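## Task

Find plates B83 and B80 on bench mat M1 and put B83 fully home in slot 4 of plate hotel H1 and B80 fully home in slot 5, each with its labelled short end facing the front of the slot. The third plate, B38, has to finish entirely on M1. Anything that stays put only because the robot is holding it does not count. Finish by releasing and moving the gripper away.

## Robot and tools

ROBOT. One arm with four axes: lift (0.000 to 0.550 m), shoulder (-2.000 to 2.000 rad), elbow (-2.800 to 2.800 rad) and wrist yaw (-12.566 to 12.566 rad). The gripper always stays level and cannot tilt; it can only turn about its vertical axis. Keep the elbow reading at least 0.4 rad away from 0, or the arm may fold and fault. The controlled point, end_effector_position, sits midway between the two rubber pads, roughly 2 to 3 cm short of the fingertips.

FRAMES. Scene frame: origin on the table surface under the arm base, +z up, and +y on the left when facing along +x. Gripper frame: fingers point along its +x, close and open along its y, z is vertical.

execute_actions takes {"actions": [...]}, run in order. An empty list just returns state and images. Each action is an object with any of "rows", "steps", "until".
- rows: up to 15 rows, each exactly 5 numbers in [-1, 1], in the order dx, dy, dz, rz, opening. One row is applied per control step (1/30 s).
- dx, dy, dz, rz are an offset, not a pose: they are measured in the gripper's own axes from the gripper pose measured when the action begins (for a call's first action, the last pose a result reported). Every row is relative to that same starting pose, not to the row before. Scale: 1.0 equals 0.6 m for dx, dy, dz and 180 degrees for rz. Positive rz turns from gripper +x toward +y.
- opening is absolute, not an offset: +1 is fully open (0.140 m), -1 is closed, which still leaves 0.066 m between pads. Going from fully open to closed takes at least about 0.6 s.
- steps: 1 to 450, default 15, never fewer than the number of rows. Once rows run out, the arm keeps heading for the last row's target and the gripper holds its last opening, so long moves need extra steps.
- until: stops the action at the first step where all listed conditions hold; the robot is not halted by it. Only the scanner may be named, with fields "code" and "reads". Give a value directly, or [comparison, value] with "=", "!=", "<", "<=", ">", ">="; numbers always need a comparison. Example: {"steps": 150, "until": {"scanner": {"code": "c56"}}}. Any bad value or unknown name makes the whole call rejected before motion.

MOTION LIMITS. Each step the commanded pose is clipped to lie within 70 mm and 16 degrees of the measured one, then reached through damped inverse kinematics. Joints slow and stop together; a large move may end short of target, so send the remainder in a later action rather than relying on a hold. To move gently, ramp offsets up row by row (adding 0.01 per row is 6 mm per step, 0.18 m/s) instead of jumping to the full value.

zoom_image: {"camera": "cam_high" or "cam_wrist", "region": [x0, y0, x1, y1]} in pixels of that camera's latest image, origin top-left, region no larger than 504 by 504. Returns an enlarged view.

finished_scene: {"scene": n} with n the current scene's number. It ends the scene for good, after the last command has been held, and reports success; the goal must hold on its own. Its result states the next task. After continuing from a summary, first call execute_actions with an empty list to learn the scene and task.

RESULTS. The state line gives end_effector_position (m) and end_effector_quat_wxyz in the scene frame; reported position can drift from the true one, more at long reach. Joint positions lists lift (m), shoulder, elbow, wrist yaw (rad), then pad gap (m). grip_measured is the finger opening on the same -1..1 scale as the command; it may be off by about 1 mm, consistently within a scene. Hand target is the pose the controller is driving toward. A "pose unreachable" line means the clearance check altered or blocked the command; the arm then travels only slightly further and waits for new rows. The scanner reports code (lower-case ID such as b83, or no_read; never a wrong ID) and reads (count of changes from no_read to an ID). MOTOR HOT warns at 85 °C; at 100 °C an OVER-TEMPERATURE FAULT brakes the arm until it cools.

IDENTIFYING PLATES. Put a plate flat in nest RD with well A1 at the nest corner marked A1; once the scanner's view is clear, code shows the ID. Well A1 lies at the labelled short end, in the corner opposite the labelled long side.

HOTEL H1. Six slots, numbered upward from slot 1 at the bottom. Home means flat on the shelf's two prongs, short end toward the front, behind both front pins and between the side pins.

GRIPPING. Command an opening below grip_measured to hold: about 0.04 below grips firmly, smaller differences grip more lightly. Pads push up to about 18 N each (some less); closing fast can press harder and sometimes make the fingers spring open. Holding a load warms the motors, including while idle.

AVOID. Contact torque reaching a joint's load limit (lift 57 N, shoulder 8.55 N m, elbow 4.27 N m, wrist yaw 1.42 N m, held weight included) stops the arm for 10 seconds and drops the rest of the call. Sudden starts can shake a plate free, and occasional tugs on held parts or pushes on loose ones may occur. Never let anything leave the table; avoid drops, slips, slams, hard hits and strong pushes.

CAMERAS. cam_high (fixed) and cam_wrist (on the hand), both 504x504, images in that order. Pinhole+radial calibrations are supplied (cam_high K fx=fy=456.292, cam_wrist fx=fy=360.92, with T_world_to_cam); cam_wrist's pose follows the reported joints. Real cameras may differ slightly from calibration, and results list cameras whose numbers changed.

Each tool is called after "Emit:" by a JSON object that holds its "fn" and its "kwargs".

## Session

Emit:
{"fn": "execute_actions", "kwargs": {"actions": []}}

Scene clock: 0.00 s.
end_effector_position=(+0.6734, +0.2544, +0.2132) grip_measured=+1.00 end_effector_quat_wxyz=(+0.902, -0.000, -0.000, +0.432)
Joint positions: [ 0.208 -0.189 -1.981 -3.22   0.14 ]
Hand target: +0.673, +0.254, +0.213; +0.902, -0.000, -0.000, +0.432
scanner: code=no_read reads=0

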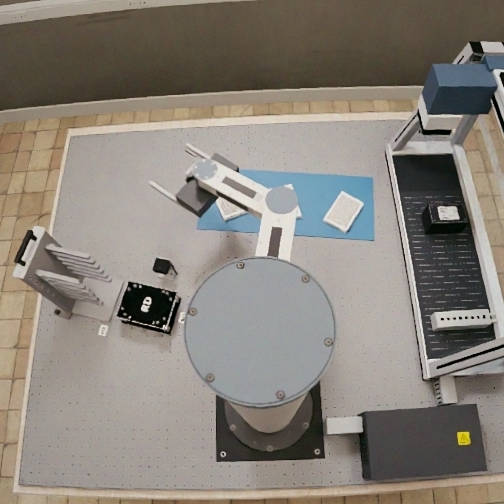

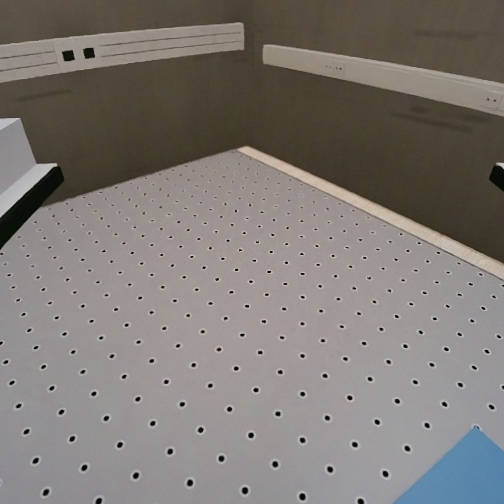

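Emit:
{"fn": "zoom_image", "kwargs": {"camera": "cam_high", "region": [0, 210, 200, 360]}}

Emit:
{"fn": "zoom_image", "kwargs": {"camera": "cam_high", "region": [140, 130, 390, 260]}}

Region (0, 210, 200, 360) of cam_high's 504x504 image, scaled by 2.520, with more detail than that image has; it fills the top 378 rows of this view, and the rest is white.

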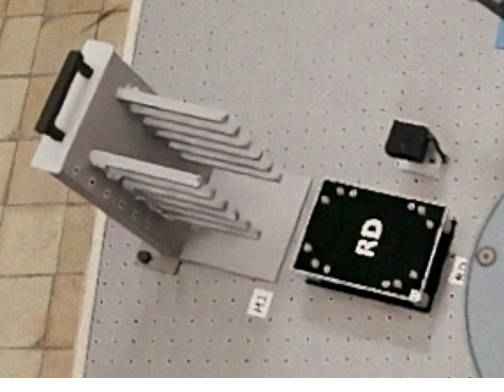

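Region (140, 130, 390, 260) of cam_high's 504x504 image, scaled by 2.016, with more detail than that image has; it fills the top 262 rows of this view, and the rest is white.

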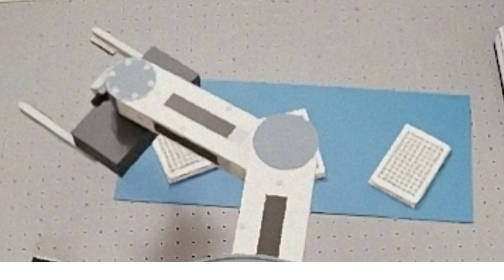

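Emit:
{"fn": "execute_actions", "kwargs": {"actions": [{"rows":[[-0.43,0.4,0.1,0.133,1]],"steps":120}]}}

Scene clock: 43.67 s.
end_effector_position=(+0.3245, +0.2040, +0.2732) grip_measured=+1.00 end_effector_quat_wxyz=(+0.793, -0.000, -0.000, +0.610)
Joint positions: [ 0.268 -0.483 -0.493 -3.996  0.14 ]
Hand target: +0.325, +0.204, +0.273; +0.793, -0.000, -0.000, +0.609
Off the commanded pose: 0.000 m, 0 deg.
scanner: code=no_read reads=0
camera_calibration (this result's frames):
cam_wrist: T_world_to_cam=[[0.965421, -0.260682, -0.00255902, -0.250791], [-0.158062, -0.577513, -0.800934, 0.375419], [0.207311, 0.773643, -0.598747, 0.0342209], [0, 0, 0, 1]] pos_world=[0.294365, 0.124958, 0.320534]

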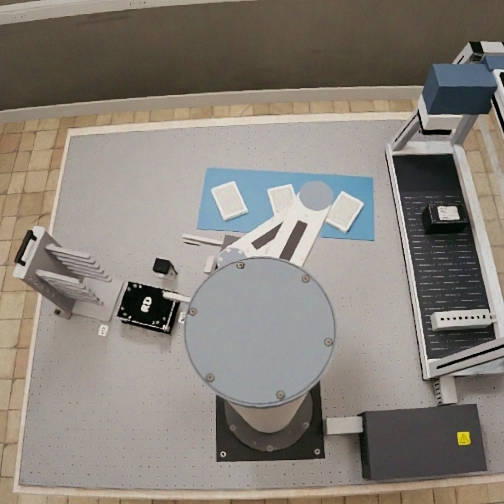

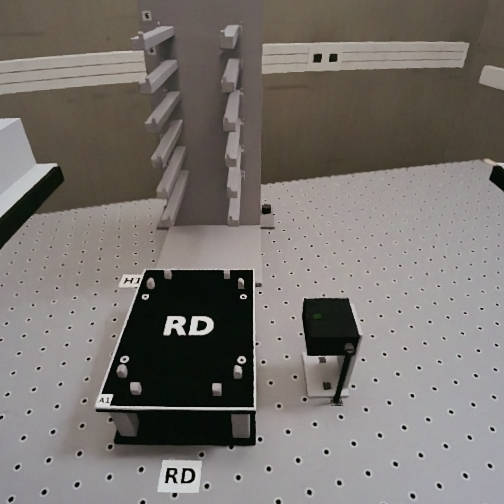

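Emit:
{"fn": "execute_actions", "kwargs": {"actions": [{"rows":[[0.085,-0.32,0.05,0,1]],"steps":45},{"rows":[[0,0,0,-0.417,1]],"steps":60},{"rows":[[-0.04,-0.36,0,0,1]],"steps":50}]}}

Scene clock: 87.73 s.
end_effector_position=(+0.4992, -0.0119, +0.3032) grip_measured=+1.00 end_effector_quat_wxyz=(+1.000, -0.000, -0.000, +0.000)
Joint positions: [ 0.298 -1.076 -0.71  -4.497  0.14 ]
Hand target: +0.499, -0.012, +0.303; +1.000, -0.000, -0.000, +0.000
Off the commanded pose: 0.000 m, 0 deg.
scanner: code=no_read reads=0
camera_calibration (this result's frames):
cam_wrist: T_world_to_cam=[[-0.00362625, -0.99999, -0.00255902, -0.000725916], [-0.598738, 0.00422082, -0.800934, 0.529295], [0.800937, -0.0013722, -0.598747, -0.122588], [0, 0, 0, 1]] pos_world=[0.415092, -0.00312818, 0.35053]

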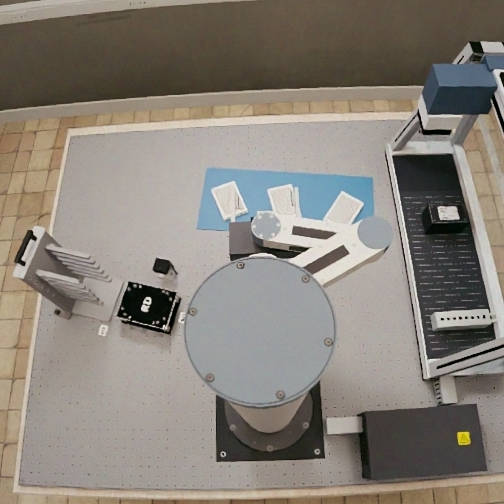

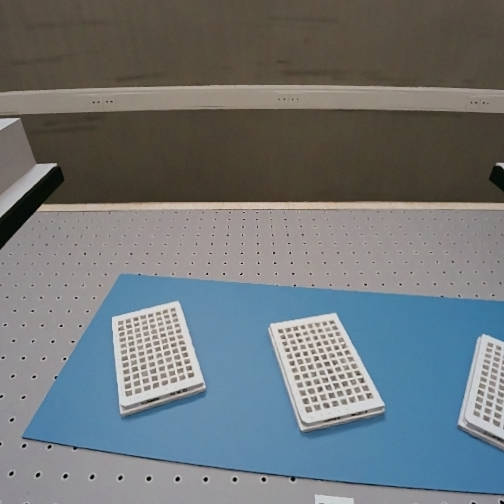

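Emit:
{"fn": "zoom_image", "kwargs": {"camera": "cam_wrist", "region": [100, 290, 250, 440]}}

Emit:
{"fn": "zoom_image", "kwargs": {"camera": "cam_wrist", "region": [255, 300, 405, 450]}}

Region (100, 290, 250, 440) of cam_wrist's 504x504 image, scaled by 3.360, with more detail than that image has.

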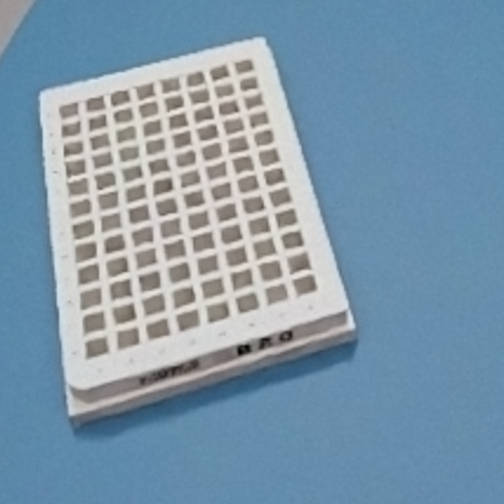

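Region (255, 300, 405, 450) of cam_wrist's 504x504 image, scaled by 3.360, with more detail than that image has.

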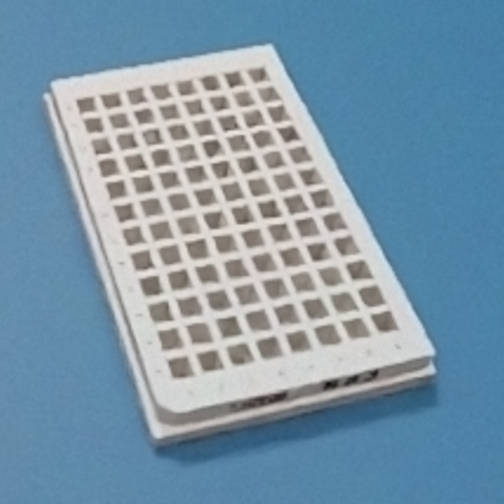

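Emit:
{"fn": "execute_actions", "kwargs": {"actions": [{"rows":[[0.13,-0.139,-0.38,0.065,1]],"steps":75}]}}

Scene clock: 112.47 s.
end_effector_position=(+0.5773, -0.0953, +0.0751) grip_measured=+1.00 end_effector_quat_wxyz=(+0.995, -0.000, -0.000, +0.102)
Joint positions: [ 0.07  -1.3   -1.187 -3.593  0.14 ]
Hand target: +0.577, -0.095, +0.075; +0.995, -0.000, -0.000, +0.102
Off the commanded pose: 0.000 m, 0 deg.
scanner: code=no_read reads=0
camera_calibration (this result's frames):
cam_wrist: T_world_to_cam=[[0.198772, -0.980042, -0.00255902, -0.199329], [-0.587209, -0.117006, -0.800934, 0.375542], [0.78465, 0.160706, -0.598747, -0.296933], [0, 0, 0, 1]] pos_world=[0.493131, -0.103691, 0.122487]

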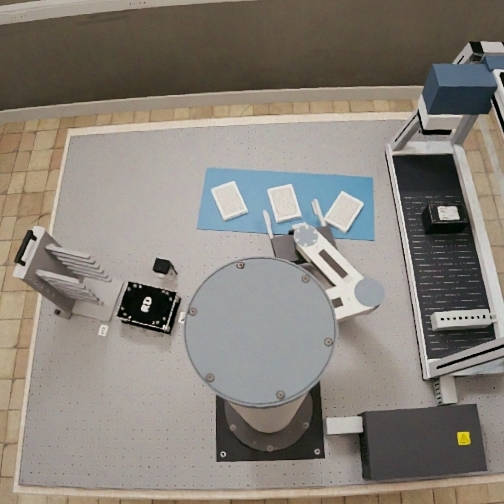

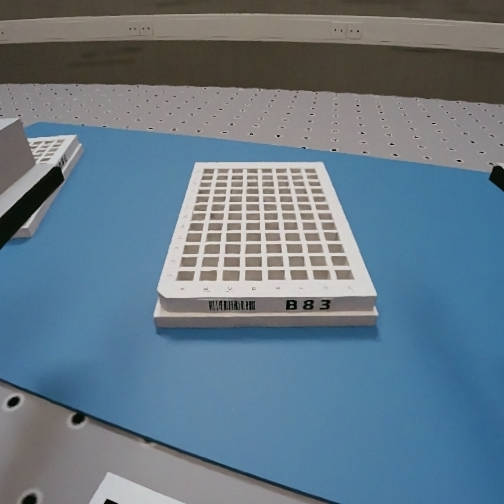

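Emit:
{"fn": "execute_actions", "kwargs": {"actions": [{"rows":[[0.142,0.006,0,0.003,0.2]],"steps":30},{"rows":[[0,0,-0.108,0,0.2]],"steps":30},{"rows":[[0,0,0,0,0],[0,0,0,0,-0.2],[0,0,0,0,-0.3],[0,0,0,0,-0.35],[0,0,0,0,-0.4],[0,0,0,0,-0.43],[0,0,0,0,-0.46],[0,0,0,0,-0.49],[0,0,0,0,-0.52]],"steps":25}]}}

Scene clock: 138.00 s.
end_effector_position=(+0.6600, -0.0745, +0.0183) grip_measured=+0.20 end_effector_quat_wxyz=(+0.994, -0.000, -0.000, +0.106)
Joint positions: [ 0.013 -1.012 -1.542 -3.517  0.11 ]
Hand target: +0.660, -0.075, +0.017; +0.994, -0.000, -0.000, +0.106
Off the commanded pose: 0.008 m, 0 deg.
TORQUE FAULT: the external load on joint 1 (lift) reached its load limit, and the arm stopped for 10 seconds. The arm's remaining commands of this call were not run. The arm holds where it stopped, with its grip as last carried out, and accepts commands again: back off and push less far. The arm stops again, at the same cost, whenever a joint's load reaches its limit.
scanner: code=no_read reads=0
camera_calibration (this result's frames):
cam_wrist: T_world_to_cam=[[0.207714, -0.978186, -0.00255902, -0.201339], [-0.586116, -0.122364, -0.800934, 0.379915], [0.78315, 0.167865, -0.598747, -0.397651], [0, 0, 0, 1]] pos_world=[0.575915, -0.0837074, 0.0656788]

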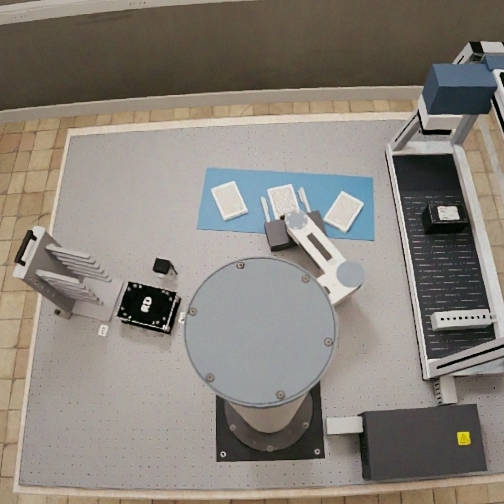

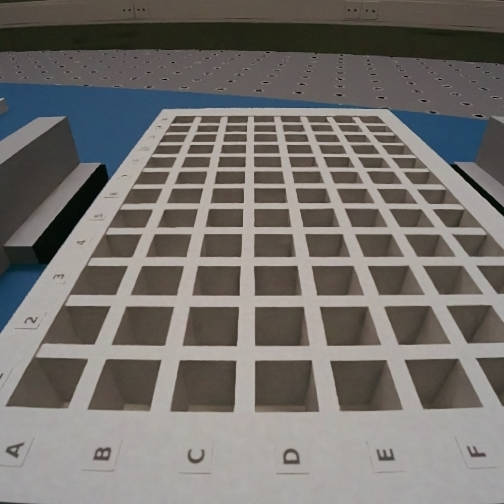

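Emit:
{"fn": "zoom_image", "kwargs": {"camera": "cam_high", "region": [240, 170, 340, 270]}}

Region (240, 170, 340, 270) of cam_high's 504x504 image, scaled by 5.040, with more detail than that image has.

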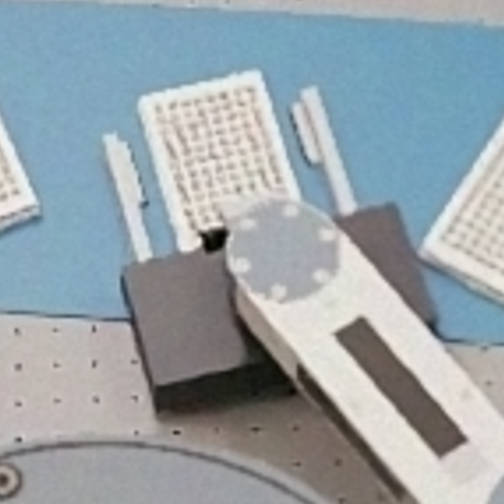

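Emit:
{"fn": "execute_actions", "kwargs": {"actions": [{"rows":[[0,0,0.004,0,0.2]],"steps":10},{"rows":[[0,0,0,0,0],[0,0,0,0,-0.2],[0,0,0,0,-0.3],[0,0,0,0,-0.35],[0,0,0,0,-0.4],[0,0,0,0,-0.43],[0,0,0,0,-0.46],[0,0,0,0,-0.49],[0,0,0,0,-0.52]],"steps":25}]}}

Scene clock: 154.70 s.
end_effector_position=(+0.6600, -0.0745, +0.0208) grip_measured=-0.47 end_effector_quat_wxyz=(+0.994, -0.000, -0.000, +0.106)
Joint positions: [ 0.016 -1.011 -1.542 -3.517  0.085]
Hand target: +0.660, -0.074, +0.021; +0.994, -0.000, -0.000, +0.106
Off the commanded pose: 0.000 m, 0 deg.
scanner: code=no_read reads=0
camera_calibration (this result's frames):
cam_wrist: T_world_to_cam=[[0.207733, -0.978182, -0.00255902, -0.201333], [-0.586113, -0.122375, -0.800934, 0.38188], [0.783146, 0.16788, -0.598747, -0.396199], [0, 0, 0, 1]] pos_world=[0.57593, -0.0836936, 0.0681226]

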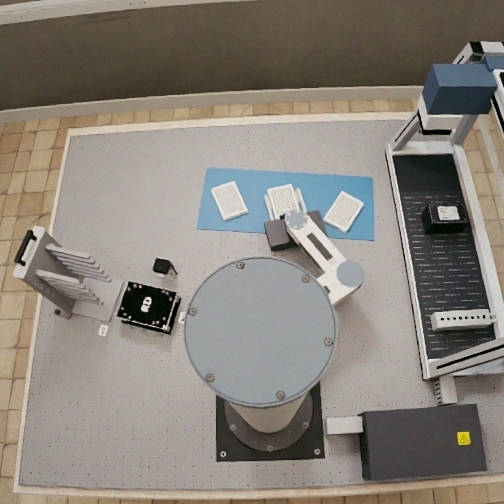

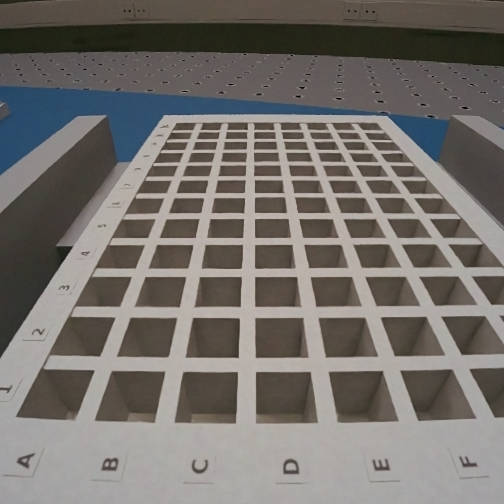

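Emit:
{"fn": "execute_actions", "kwargs": {"actions": [{"rows":[[0,0,0.01,0,-0.52],[0,0,0.02,0,-0.52],[0,0,0.03,0,-0.52],[0,0,0.05,0,-0.52],[0,0,0.07,0,-0.52],[0,0,0.1,0,-0.52],[0,0,0.365,0,-0.52]],"steps":60},{"rows":[[0,0.01,0,0.01,-0.52],[0,0.02,0,0.02,-0.52],[0,0.04,0,0.03,-0.52],[-0.01,0.06,0,0.05,-0.52],[-0.01,0.09,0,0.07,-0.52],[-0.065,0.568,0,0.349,-0.52]],"steps":90},{"rows":[[0,0.01,0,0,-0.52],[0,0.02,0,0,-0.52],[0,0.04,0,0,-0.52],[0,0.06,0,0,-0.52],[0,0.09,0,0,-0.52],[0.031,0.448,0,0,-0.52]],"steps":70}]}}

Scene clock: 191.67 s.
end_effector_position=(+0.2951, +0.3377, +0.2398) grip_measured=-0.47 end_effector_quat_wxyz=(+0.793, -0.000, -0.000, +0.609)
Joint positions: [ 0.235  0.202 -0.857 -4.318  0.085]
Hand target: +0.295, +0.338, +0.240; +0.793, -0.000, -0.000, +0.609
Off the commanded pose: 0.000 m, 0 deg.
scanner: code=no_read reads=0
camera_calibration (this result's frames):
cam_wrist: T_world_to_cam=[[0.965149, -0.261688, -0.00255902, -0.18724], [-0.158664, -0.577348, -0.800934, 0.421351], [0.208117, 0.773427, -0.598747, -0.0832825], [0, 0, 0, 1]] pos_world=[0.2649, 0.25868, 0.28713]

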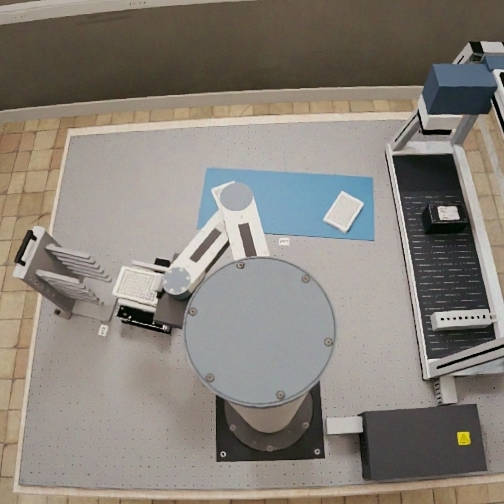

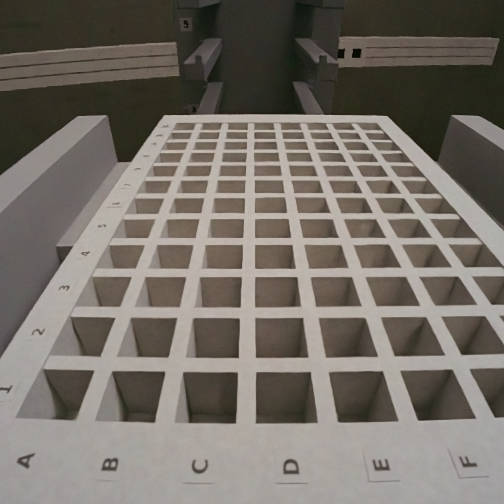

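Emit:
{"fn": "zoom_image", "kwargs": {"camera": "cam_wrist", "region": [160, 0, 360, 130]}}

Region (160, 0, 360, 130) of cam_wrist's 504x504 image, scaled by 2.520, with more detail than that image has; it fills the top 328 rows of this view, and the rest is white.

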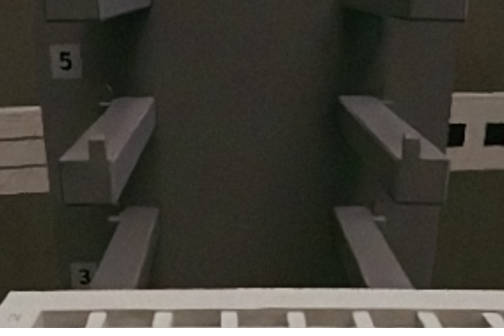

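Emit:
{"fn": "execute_actions", "kwargs": {"actions": [{"rows":[[0.01,0.003,-0.005,0,-0.52],[0.02,0.0065,-0.01,0,-0.52],[0.04,0.0065,-0.016,0,-0.52],[0.06,0.0065,-0.016,0,-0.52],[0.08,0.0065,-0.016,0,-0.52],[0.11,0.0065,-0.016,0,-0.52]],"steps":30}]}}

Emit:
{"fn": "zoom_image", "kwargs": {"camera": "cam_wrist", "region": [120, 0, 420, 150]}}

Scene clock: 236.47 s.
end_effector_position=(+0.3084, +0.4025, +0.2301) grip_measured=-0.47 end_effector_quat_wxyz=(+0.793, -0.000, -0.000, +0.609)
Joint positions: [ 0.225  0.344 -1.148 -4.169  0.085]
Hand target: +0.308, +0.402, +0.230; +0.793, -0.000, -0.000, +0.609
Off the commanded pose: 0.000 m, 0 deg.
scanner: code=no_read reads=0
camera_calibration (this result's frames):
cam_wrist: T_world_to_cam=[[0.965015, -0.262181, -0.00255902, -0.182936], [-0.158959, -0.577266, -0.800934, 0.453232], [0.208512, 0.773321, -0.598747, -0.142045], [0, 0, 0, 1]] pos_world=[0.278199, 0.32352, 0.277491]

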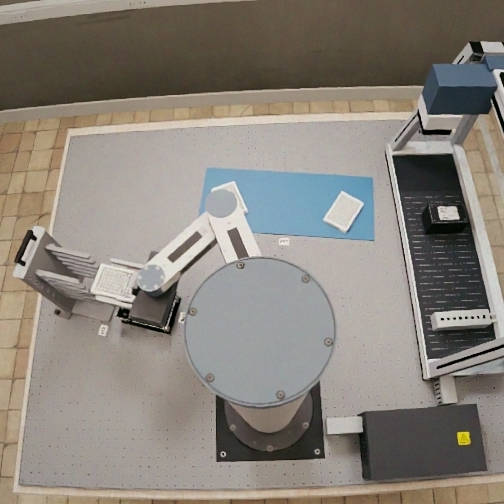

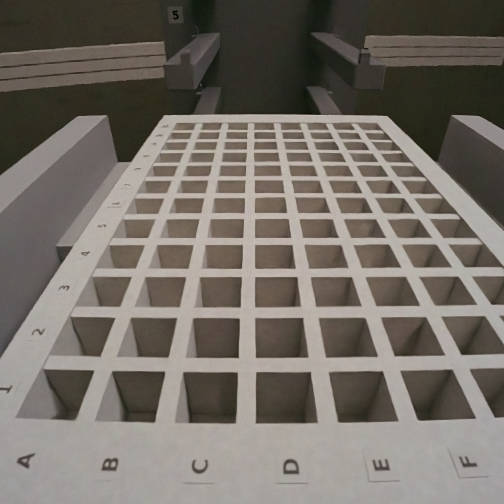

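Region (120, 0, 420, 150) of cam_wrist's 504x504 image, scaled by 1.680, with more detail than that image has.

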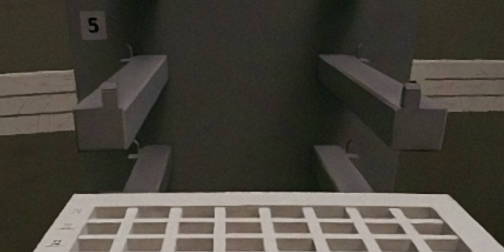

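Emit:
{"fn": "execute_actions", "kwargs": {"actions": [{"rows":[[0,0.001,0.008,0,-0.52]],"steps":10},{"rows":[[0.005,0,0,0,-0.52],[0.01,0,0,0,-0.52],[0.015,0,0,0,-0.52],[0.02,0,0,0,-0.52],[0.025,0,0,0,-0.52],[0.03,0,0,0,-0.52],[0.035,0,0,0,-0.52],[0.04,0,0,0,-0.52],[0.05,0,0,0,-0.52],[0.06,0,0,0,-0.52],[0.07,0,0,0,-0.52],[0.08,0,0,0,-0.52],[0.09,0,0,0,-0.52],[0.1,0,0,0,-0.52]],"steps":25},{"rows":[[0.01,0,0,0,-0.52],[0.02,0,0,0,-0.52],[0.03,0,0,0,-0.52],[0.04,0,0,0,-0.52],[0.05,0,0,0,-0.52],[0.06,0,0,0,-0.52],[0.07,0,0,0,-0.52],[0.08,0,0,0,-0.52],[0.09,0,0,0,-0.52],[0.1,0,0,0,-0.52]],"steps":25}]}}

Scene clock: 265.60 s.
end_effector_position=(+0.3390, +0.5187, +0.2350) grip_measured=-0.47 end_effector_quat_wxyz=(+0.793, -0.000, -0.000, +0.609)
Joint positions: [ 0.23   0.629 -1.776 -3.827  0.085]
Hand target: +0.339, +0.519, +0.235; +0.793, -0.000, -0.000, +0.609
Off the commanded pose: 0.000 m, 0 deg.
scanner: code=no_read reads=0
camera_calibration (this result's frames):
cam_wrist: T_world_to_cam=[[0.964867, -0.262726, -0.00255902, -0.181578], [-0.159285, -0.577177, -0.800934, 0.529101], [0.208949, 0.773203, -0.598747, -0.235457], [0, 0, 0, 1]] pos_world=[0.308675, 0.439736, 0.282331]

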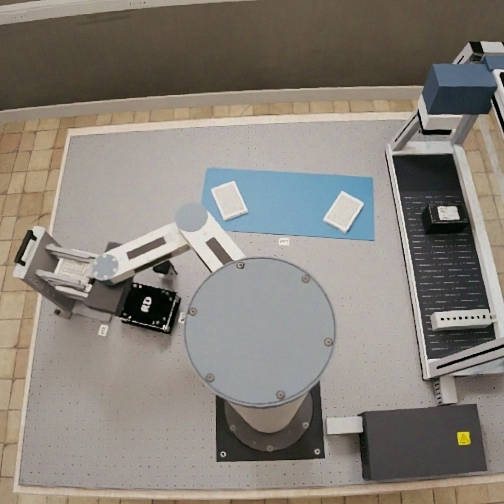

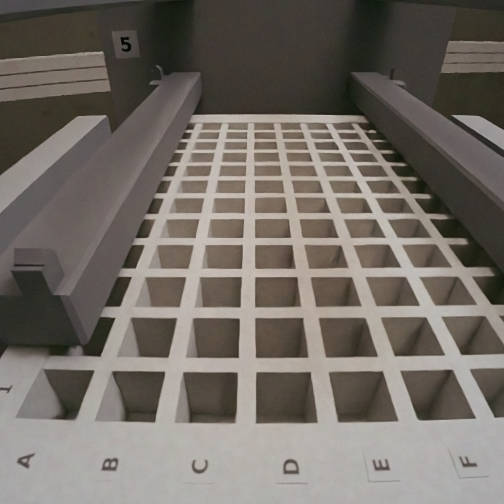

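Emit:
{"fn": "execute_actions", "kwargs": {"actions": [{"rows":[[0.005,0,0,0,-0.52],[0.01,0,0,0,-0.52],[0.015,0,0,0,-0.52],[0.02,0,0,0,-0.52],[0.025,0,0,0,-0.52],[0.029,0,0,0,-0.52]],"steps":20}]}}

Scene clock: 276.37 s.
end_effector_position=(+0.3435, +0.5355, +0.2350) grip_measured=-0.47 end_effector_quat_wxyz=(+0.793, -0.000, -0.000, +0.609)
Joint positions: [ 0.23   0.68  -1.886 -3.768  0.085]
Hand target: +0.343, +0.536, +0.235; +0.793, -0.000, -0.000, +0.609
Off the commanded pose: 0.000 m, 0 deg.
scanner: code=no_read reads=0
camera_calibration (this result's frames):
cam_wrist: T_world_to_cam=[[0.964791, -0.263005, -0.00255902, -0.181332], [-0.159452, -0.577131, -0.800934, 0.53955], [0.209173, 0.773142, -0.598747, -0.249434], [0, 0, 0, 1]] pos_world=[0.313155, 0.456548, 0.282332]

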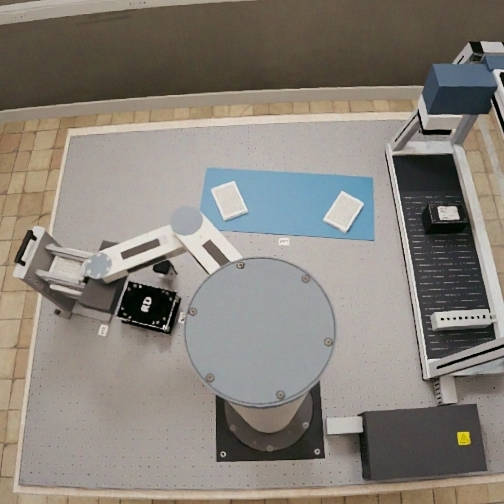

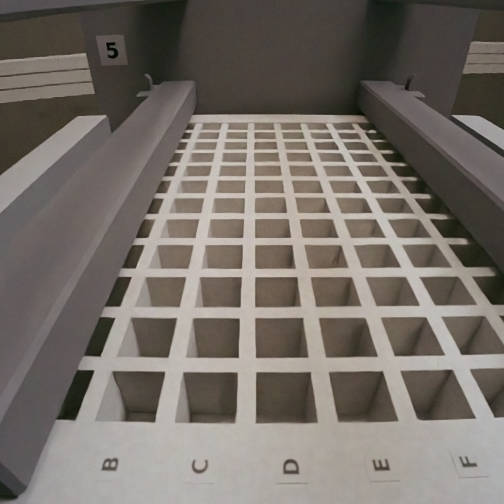

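Emit:
{"fn": "execute_actions", "kwargs": {"actions": [{"rows":[[0.002,0,0,0,-0.52],[0.004,0,0,0,-0.52],[0.005,0,0,0,-0.52]],"steps":15},{"rows":[[0,0,-0.003,0,-0.52],[0,0,-0.006,0,-0.52],[0,0,-0.009,0,-0.52],[0,0,-0.011,0,-0.52]],"steps":15}]}}

Scene clock: 286.43 s.
end_effector_position=(+0.3443, +0.5384, +0.2283) grip_measured=-0.47 end_effector_quat_wxyz=(+0.794, -0.000, -0.000, +0.608)
Joint positions: [ 0.223  0.689 -1.906 -3.758  0.085]
Hand target: +0.344, +0.538, +0.228; +0.794, -0.000, -0.000, +0.608
Off the commanded pose: 0.000 m, 0 deg.
scanner: code=no_read reads=0
camera_calibration (this result's frames):
cam_wrist: T_world_to_cam=[[0.964703, -0.26333, -0.00255902, -0.181169], [-0.159646, -0.577077, -0.800934, 0.536039], [0.209433, 0.773072, -0.598747, -0.255852], [0, 0, 0, 1]] pos_world=[0.313934, 0.459421, 0.275677]

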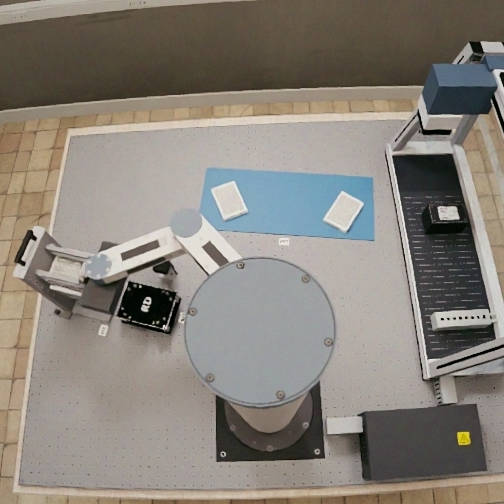

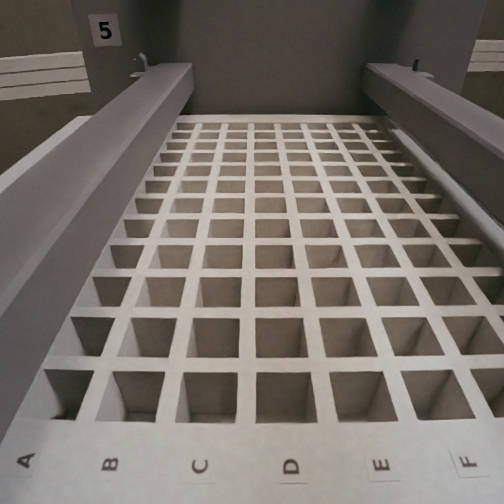

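Emit:
{"fn": "execute_actions", "kwargs": {"actions": [{"rows":[[0,0,-0.002,0,-0.52],[0,0,-0.003,0,-0.52]],"steps":12},{"rows":[[0,0,0,0,-0.45],[0,0,0,0,-0.4],[0,0,0,0,-0.2],[0,0,0,0,0.2]],"steps":15},{"rows":[[-0.3,0,0,0,0.2]],"steps":45}]}}

Scene clock: 300.17 s.
end_effector_position=(+0.2974, +0.3644, +0.2265) grip_measured=+0.20 end_effector_quat_wxyz=(+0.793, -0.000, -0.000, +0.609)
Joint positions: [ 0.222  0.27  -0.969 -4.275  0.11 ]
Hand target: +0.297, +0.364, +0.227; +0.794, -0.000, -0.000, +0.608
Off the commanded pose: 0.000 m, 0 deg.
scanner: code=no_read reads=0
camera_calibration (this result's frames):
cam_wrist: T_world_to_cam=[[0.964857, -0.262762, -0.00255902, -0.182023], [-0.159306, -0.577171, -0.800934, 0.426677], [0.208978, 0.773195, -0.598747, -0.112552], [0, 0, 0, 1]] pos_world=[0.267119, 0.285462, 0.273884]

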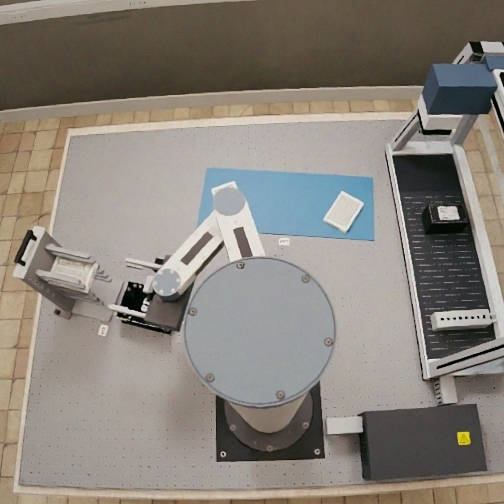

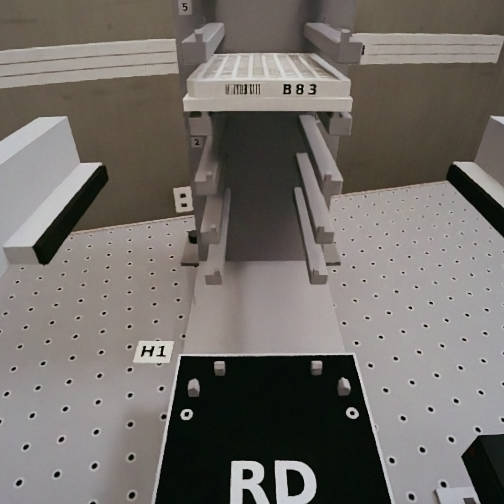

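Emit:
{"fn": "zoom_image", "kwargs": {"camera": "cam_wrist", "region": [170, 10, 370, 200]}}

Region (170, 10, 370, 200) of cam_wrist's 504x504 image, scaled by 2.520, with more detail than that image has; it fills the top 479 rows of this view, and the rest is white.

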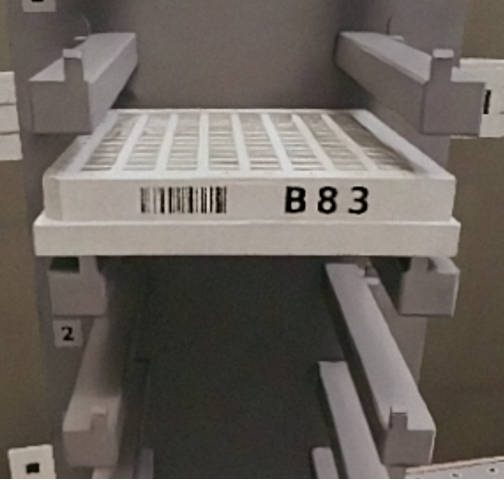

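Emit:
{"fn": "execute_actions", "kwargs": {"actions": [{"rows":[[0.3,0.001,0.004,0,0.2]],"steps":45},{"rows":[[0,0,0,0,0],[0,0,0,0,-0.2],[0,0,0,0,-0.3],[0,0,0,0,-0.35],[0,0,0,0,-0.4],[0,0,0,0,-0.43],[0,0,0,0,-0.46],[0,0,0,0,-0.49],[0,0,0,0,-0.52]],"steps":22},{"rows":[[0,0,0.003,0,-0.52],[0,0,0.006,0,-0.52]],"steps":10},{"rows":[[0.003,0,0,0,-0.52],[0.006,-0.001,0,0,-0.52],[0.009,-0.002,0,0,-0.52],[0.012,-0.002,0,0,-0.52]],"steps":18}]}}

Scene clock: 322.43 s.
end_effector_position=(+0.3473, +0.5450, +0.2325) grip_measured=-0.52 end_effector_quat_wxyz=(+0.794, -0.000, -0.000, +0.607)
Joint positions: [ 0.228  0.71  -1.955 -3.733  0.084]
Hand target: +0.347, +0.545, +0.233; +0.794, -0.000, -0.000, +0.608
Off the commanded pose: 0.000 m, 0 deg.
scanner: code=no_read reads=0
camera_calibration (this result's frames):
cam_wrist: T_world_to_cam=[[0.963972, -0.26599, -0.00255902, -0.180608], [-0.161238, -0.576634, -0.800934, 0.544004], [0.211565, 0.772491, -0.598747, -0.259491], [0, 0, 0, 1]] pos_world=[0.316715, 0.466106, 0.27988]

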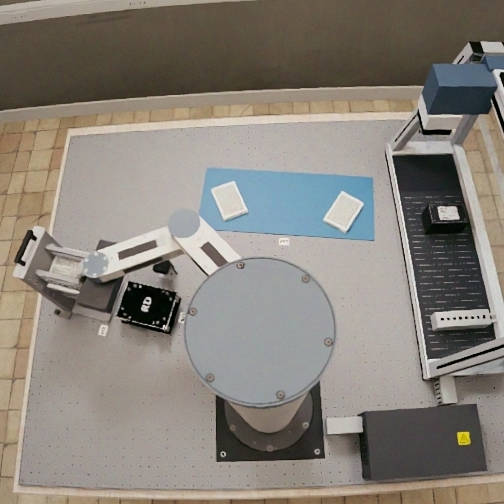

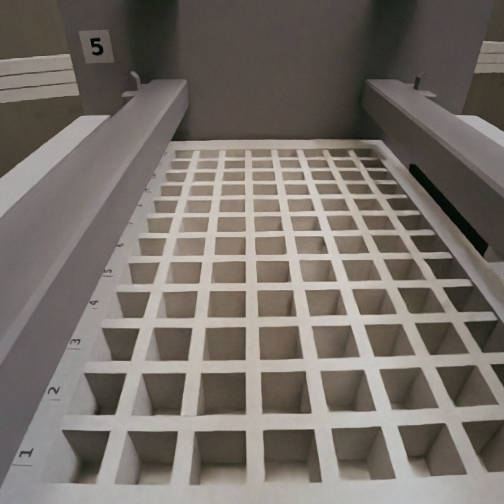

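Emit:
{"fn": "execute_actions", "kwargs": {"actions": [{"rows":[[0,0,0,0,-0.2]],"steps":10},{"rows":[[-0.012,0.002,-0.0135,0,-0.2]],"steps":15},{"rows":[[0,0,0,0,-0.3],[0,0,0,0,-0.35],[0,0,0,0,-0.4],[0,0,0,0,-0.43],[0,0,0,0,-0.46],[0,0,0,0,-0.49],[0,0,0,0,-0.52]],"steps":20},{"rows":[[0,0,0.003,0,-0.52],[0,0,0.005,0,-0.52]],"steps":10},{"rows":[[0.003,0,0,0,-0.52],[0.006,-0.001,0,0,-0.52],[0.009,-0.002,0,0,-0.52],[0.012,-0.002,0,0,-0.52]],"steps":18}]}}

Scene clock: 337.20 s.
end_effector_position=(+0.3461, +0.5445, +0.2274) grip_measured=-0.47 end_effector_quat_wxyz=(+0.794, -0.000, -0.000, +0.608)
Joint positions: [ 0.222  0.709 -1.95  -3.734  0.085]
Hand target: +0.347, +0.545, +0.227; +0.794, -0.000, -0.000, +0.607
Off the commanded pose: 0.001 m, 0 deg.
scanner: code=no_read reads=0
camera_calibration (this result's frames):
cam_wrist: T_world_to_cam=[[0.964723, -0.263254, -0.00255902, -0.181359], [-0.159601, -0.577089, -0.800934, 0.539138], [0.209373, 0.773088, -0.598747, -0.261512], [0, 0, 0, 1]] pos_world=[0.315762, 0.465559, 0.27477]

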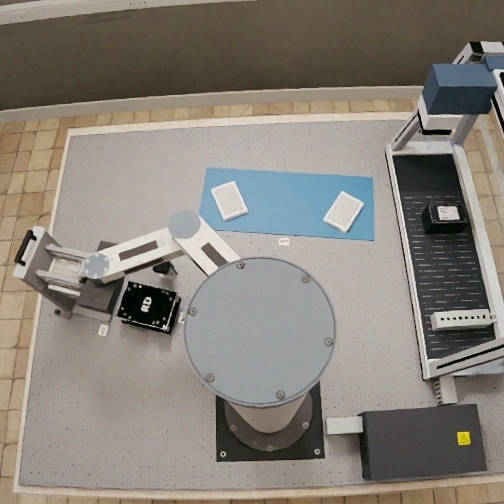

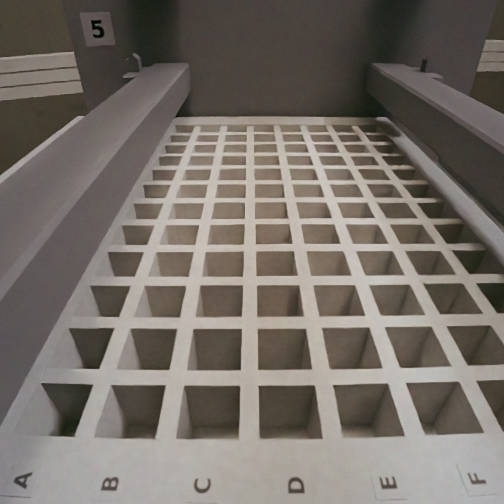

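Slight lateral block (side pin probably). Lower, release, and inspect.

Emit:
{"fn": "execute_actions", "kwargs": {"actions": [{"rows":[[0,0,-0.002,0,-0.52],[0,0,-0.004,0,-0.52],[0,0,-0.005,0,-0.52]],"steps":12},{"rows":[[0,0,0,0,-0.45],[0,0,0,0,-0.4],[0,0,0,0,-0.2],[0,0,0,0,0.2]],"steps":15},{"rows":[[-0.3,0,0,0,0.2]],"steps":45}]}}

Emit:
{"fn": "zoom_image", "kwargs": {"camera": "cam_wrist", "region": [170, 10, 370, 200]}}

Scene clock: 348.73 s.
end_effector_position=(+0.2992, +0.3704, +0.2244) grip_measured=+0.20 end_effector_quat_wxyz=(+0.793, -0.000, -0.000, +0.609)
Joint positions: [ 0.219  0.281 -0.997 -4.258  0.11 ]
Hand target: +0.299, +0.370, +0.224; +0.794, -0.000, -0.000, +0.608
Off the commanded pose: 0.000 m, 0 deg.
scanner: code=no_read reads=0
camera_calibration (this result's frames):
cam_wrist: T_world_to_cam=[[0.964852, -0.26278, -0.00255902, -0.182194], [-0.159317, -0.577168, -0.800934, 0.42868], [0.208993, 0.773191, -0.598747, -0.118803], [0, 0, 0, 1]] pos_world=[0.268916, 0.291401, 0.271745]

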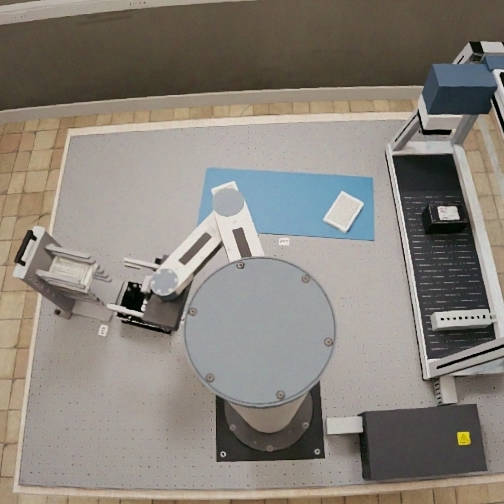

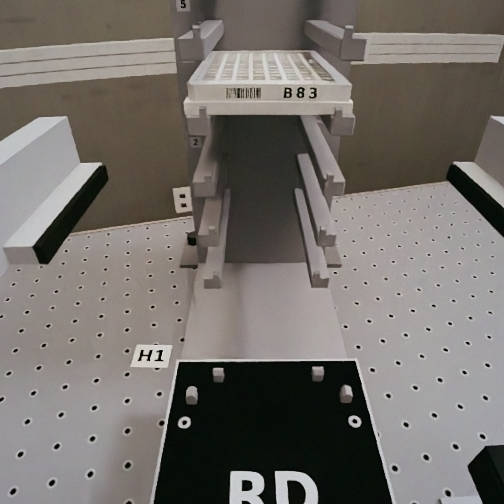

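Region (170, 10, 370, 200) of cam_wrist's 504x504 image, scaled by 2.520, with more detail than that image has; it fills the top 479 rows of this view, and the rest is white.

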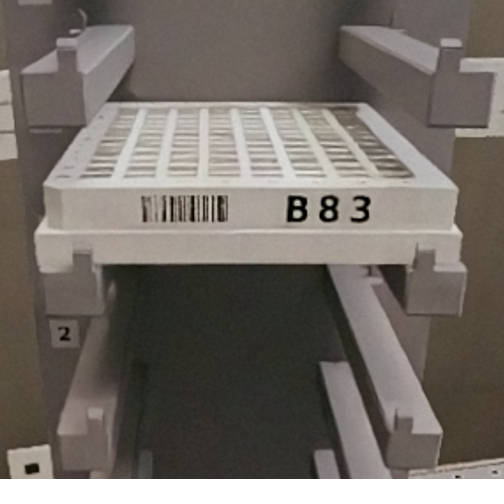

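Emit:
{"fn": "execute_actions", "kwargs": {"actions": [{"rows":[[-0.1,-0.3,0,0,0.2]],"steps":30},{"rows":[[-0.235,-0.31,-0.25,-0.303,0.2]],"steps":70}]}}

Scene clock: 367.00 s.
end_effector_position=(+0.6005, +0.0813, +0.0744) grip_measured=+0.20 end_effector_quat_wxyz=(+0.984, -0.000, -0.000, +0.177)
Joint positions: [ 0.069 -0.748 -1.203 -3.977  0.11 ]
Hand target: +0.600, +0.081, +0.074; +0.984, -0.000, -0.000, +0.177
Off the commanded pose: 0.000 m, 0 deg.
scanner: code=no_read reads=0
camera_calibration (this result's frames):
cam_wrist: T_world_to_cam=[[0.344751, -0.938691, -0.00255902, -0.121932], [-0.562749, -0.204496, -0.800934, 0.40163], [0.751306, 0.277563, -0.598747, -0.333468], [0, 0, 0, 1]] pos_world=[0.518589, 0.060234, 0.121704]

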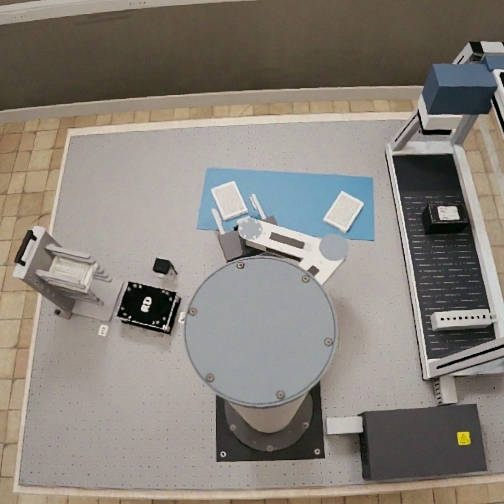

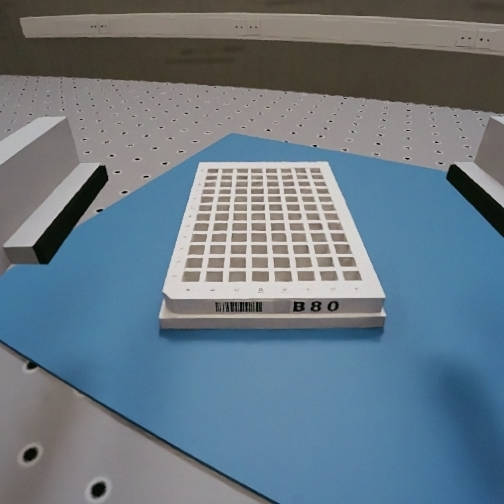

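Emit:
{"fn": "execute_actions", "kwargs": {"actions": [{"rows":[[0.141,0.002,0,0.003,0.2]],"steps":25},{"rows":[[0,0,-0.0893,0,0.2]],"steps":28},{"rows":[[0,0,0,0,0],[0,0,0,0,-0.2],[0,0,0,0,-0.3],[0,0,0,0,-0.35],[0,0,0,0,-0.4],[0,0,0,0,-0.43],[0,0,0,0,-0.46],[0,0,0,0,-0.49],[0,0,0,0,-0.52]],"steps":22},{"rows":[[0,0,0.01,0,-0.52],[0,0,0.02,0,-0.52],[0,0,0.03,0,-0.52],[0,0,0.05,0,-0.52],[0,0,0.07,0,-0.52],[0,0,0.1,0,-0.52],[0,0,0.41,0,-0.52]],"steps":55},{"rows":[[0,0.01,0,0.01,-0.52],[-0.01,0.02,0,0.02,-0.52],[-0.01,0.04,0,0.03,-0.52],[-0.02,0.06,0,0.05,-0.52],[-0.03,0.09,0,0.07,-0.52],[-0.149,0.446,0,0.302,-0.52]],"steps":70},{"rows":[[0,0.01,0,0,-0.52],[0,0.02,0,0,-0.52],[0,0.04,0,0,-0.52],[0,0.06,0,0,-0.52],[0,0.09,0,0,-0.52],[-0.02,0.339,0,0,-0.52]],"steps":50}]}}

Scene clock: 389.20 s.
end_effector_position=(+0.3006, +0.3700, +0.2668) grip_measured=-0.47 end_effector_quat_wxyz=(+0.792, -0.000, -0.000, +0.611)
Joint positions: [ 0.262  0.273 -0.998 -4.243  0.086]
Hand target: +0.301, +0.370, +0.267; +0.792, -0.000, -0.000, +0.611
Off the commanded pose: 0.000 m, 0 deg.
scanner: code=no_read reads=0
camera_calibration (this result's frames):
cam_wrist: T_world_to_cam=[[0.966371, -0.257139, -0.00255902, -0.186055], [-0.155943, -0.578089, -0.800934, 0.461953], [0.204472, 0.774399, -0.598747, -0.0925439], [0, 0, 0, 1]] pos_world=[0.270759, 0.290874, 0.314107]

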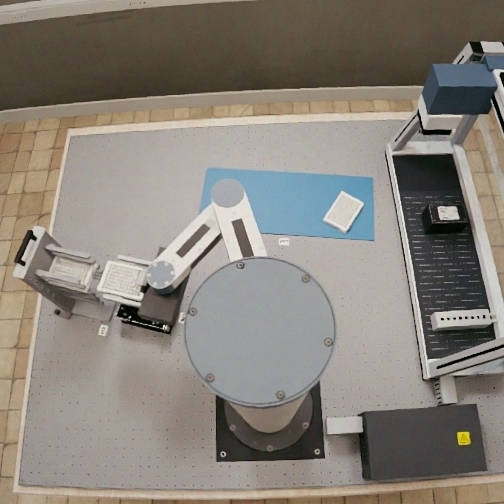

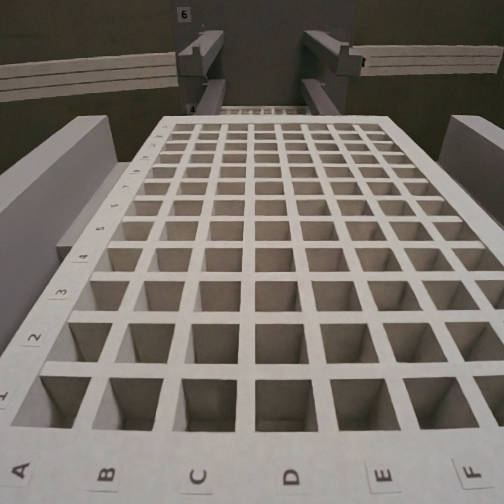

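Emit:
{"fn": "execute_actions", "kwargs": {"actions": [{"rows":[[0.005,0,0.003,0,-0.52],[0.01,0,0.003,0,-0.52],[0.02,0,0.003,0,-0.52],[0.03,0,0.003,0,-0.52],[0.04,0,0.003,0,-0.52],[0.05,0,0.003,0,-0.52],[0.06,0,0.003,0,-0.52],[0.07,0,0.003,0,-0.52],[0.08,0,0.003,0,-0.52],[0.09,0,0.003,0,-0.52],[0.1,0,0.003,0,-0.52],[0.11,0,0.003,0,-0.52],[0.12,0,0.003,0,-0.52],[0.13,0,0.003,0,-0.52],[0.15,0,0.003,0,-0.52]],"steps":28},{"rows":[[0.01,0,0,0,-0.52],[0.02,0,0,0,-0.52],[0.03,0,0,0,-0.52],[0.04,0,0,0,-0.52],[0.05,0,0,0,-0.52],[0.06,0,0,0,-0.52],[0.07,0,0,0,-0.52],[0.08,0,0,0,-0.52],[0.09,0,0,0,-0.52],[0.1,0,0,0,-0.52],[0.11,0,0,0,-0.52],[0.12,0,0,0,-0.52],[0.13,0,0,0,-0.52],[0.14,0,0,0,-0.52],[0.152,0,0,0,-0.52]],"steps":30},{"rows":[[0,0,-0.003,0,-0.52],[0,0,-0.006,0,-0.52],[0,0,-0.009,0,-0.52],[0,0,-0.012,0,-0.52],[0,0,-0.015,0,-0.52],[0,0,-0.017,0,-0.52]],"steps":16},{"rows":[[0,0,0,0,-0.45],[0,0,0,0,-0.4],[0,0,0,0,-0.2],[0,0,0,0,0.2]],"steps":15},{"rows":[[-0.3,0,0,0,0.2]],"steps":42}]}}

Emit:
{"fn": "zoom_image", "kwargs": {"camera": "cam_wrist", "region": [170, 10, 370, 200]}}

Scene clock: 412.87 s.
end_effector_position=(+0.3004, +0.3707, +0.2587) grip_measured=+0.20 end_effector_quat_wxyz=(+0.792, -0.000, -0.000, +0.610)
Joint positions: [ 0.254  0.276 -1.    -4.247  0.11 ]
Hand target: +0.300, +0.371, +0.259; +0.793, -0.000, -0.000, +0.610
Off the commanded pose: 0.000 m, 0 deg.
scanner: code=no_read reads=0
camera_calibration (this result's frames):
cam_wrist: T_world_to_cam=[[0.965695, -0.259667, -0.00255902, -0.184567], [-0.157455, -0.577679, -0.800934, 0.456162], [0.206498, 0.773861, -0.598747, -0.0982225], [0, 0, 0, 1]] pos_world=[0.270343, 0.2916, 0.306073]

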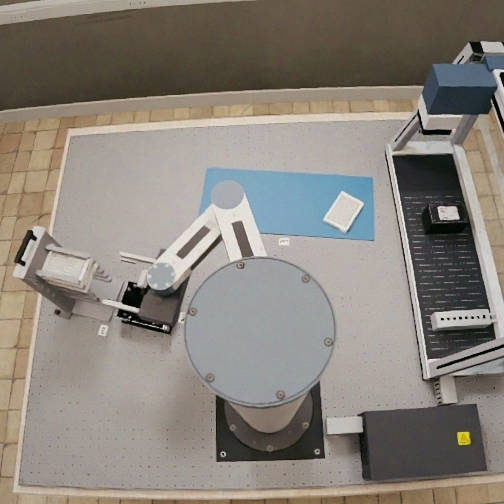

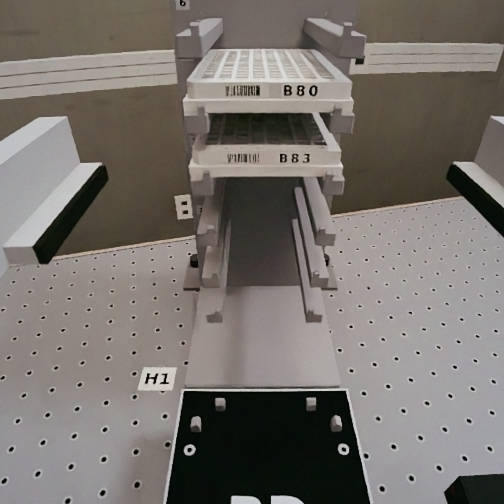

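Region (170, 10, 370, 200) of cam_wrist's 504x504 image, scaled by 2.520, with more detail than that image has; it fills the top 479 rows of this view, and the rest is white.

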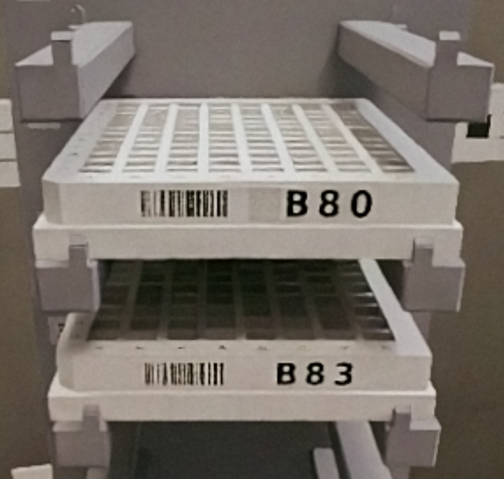

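Emit:
{"fn": "finished_scene", "kwargs": {"scene": 1}}

The scene is finished: the task was done.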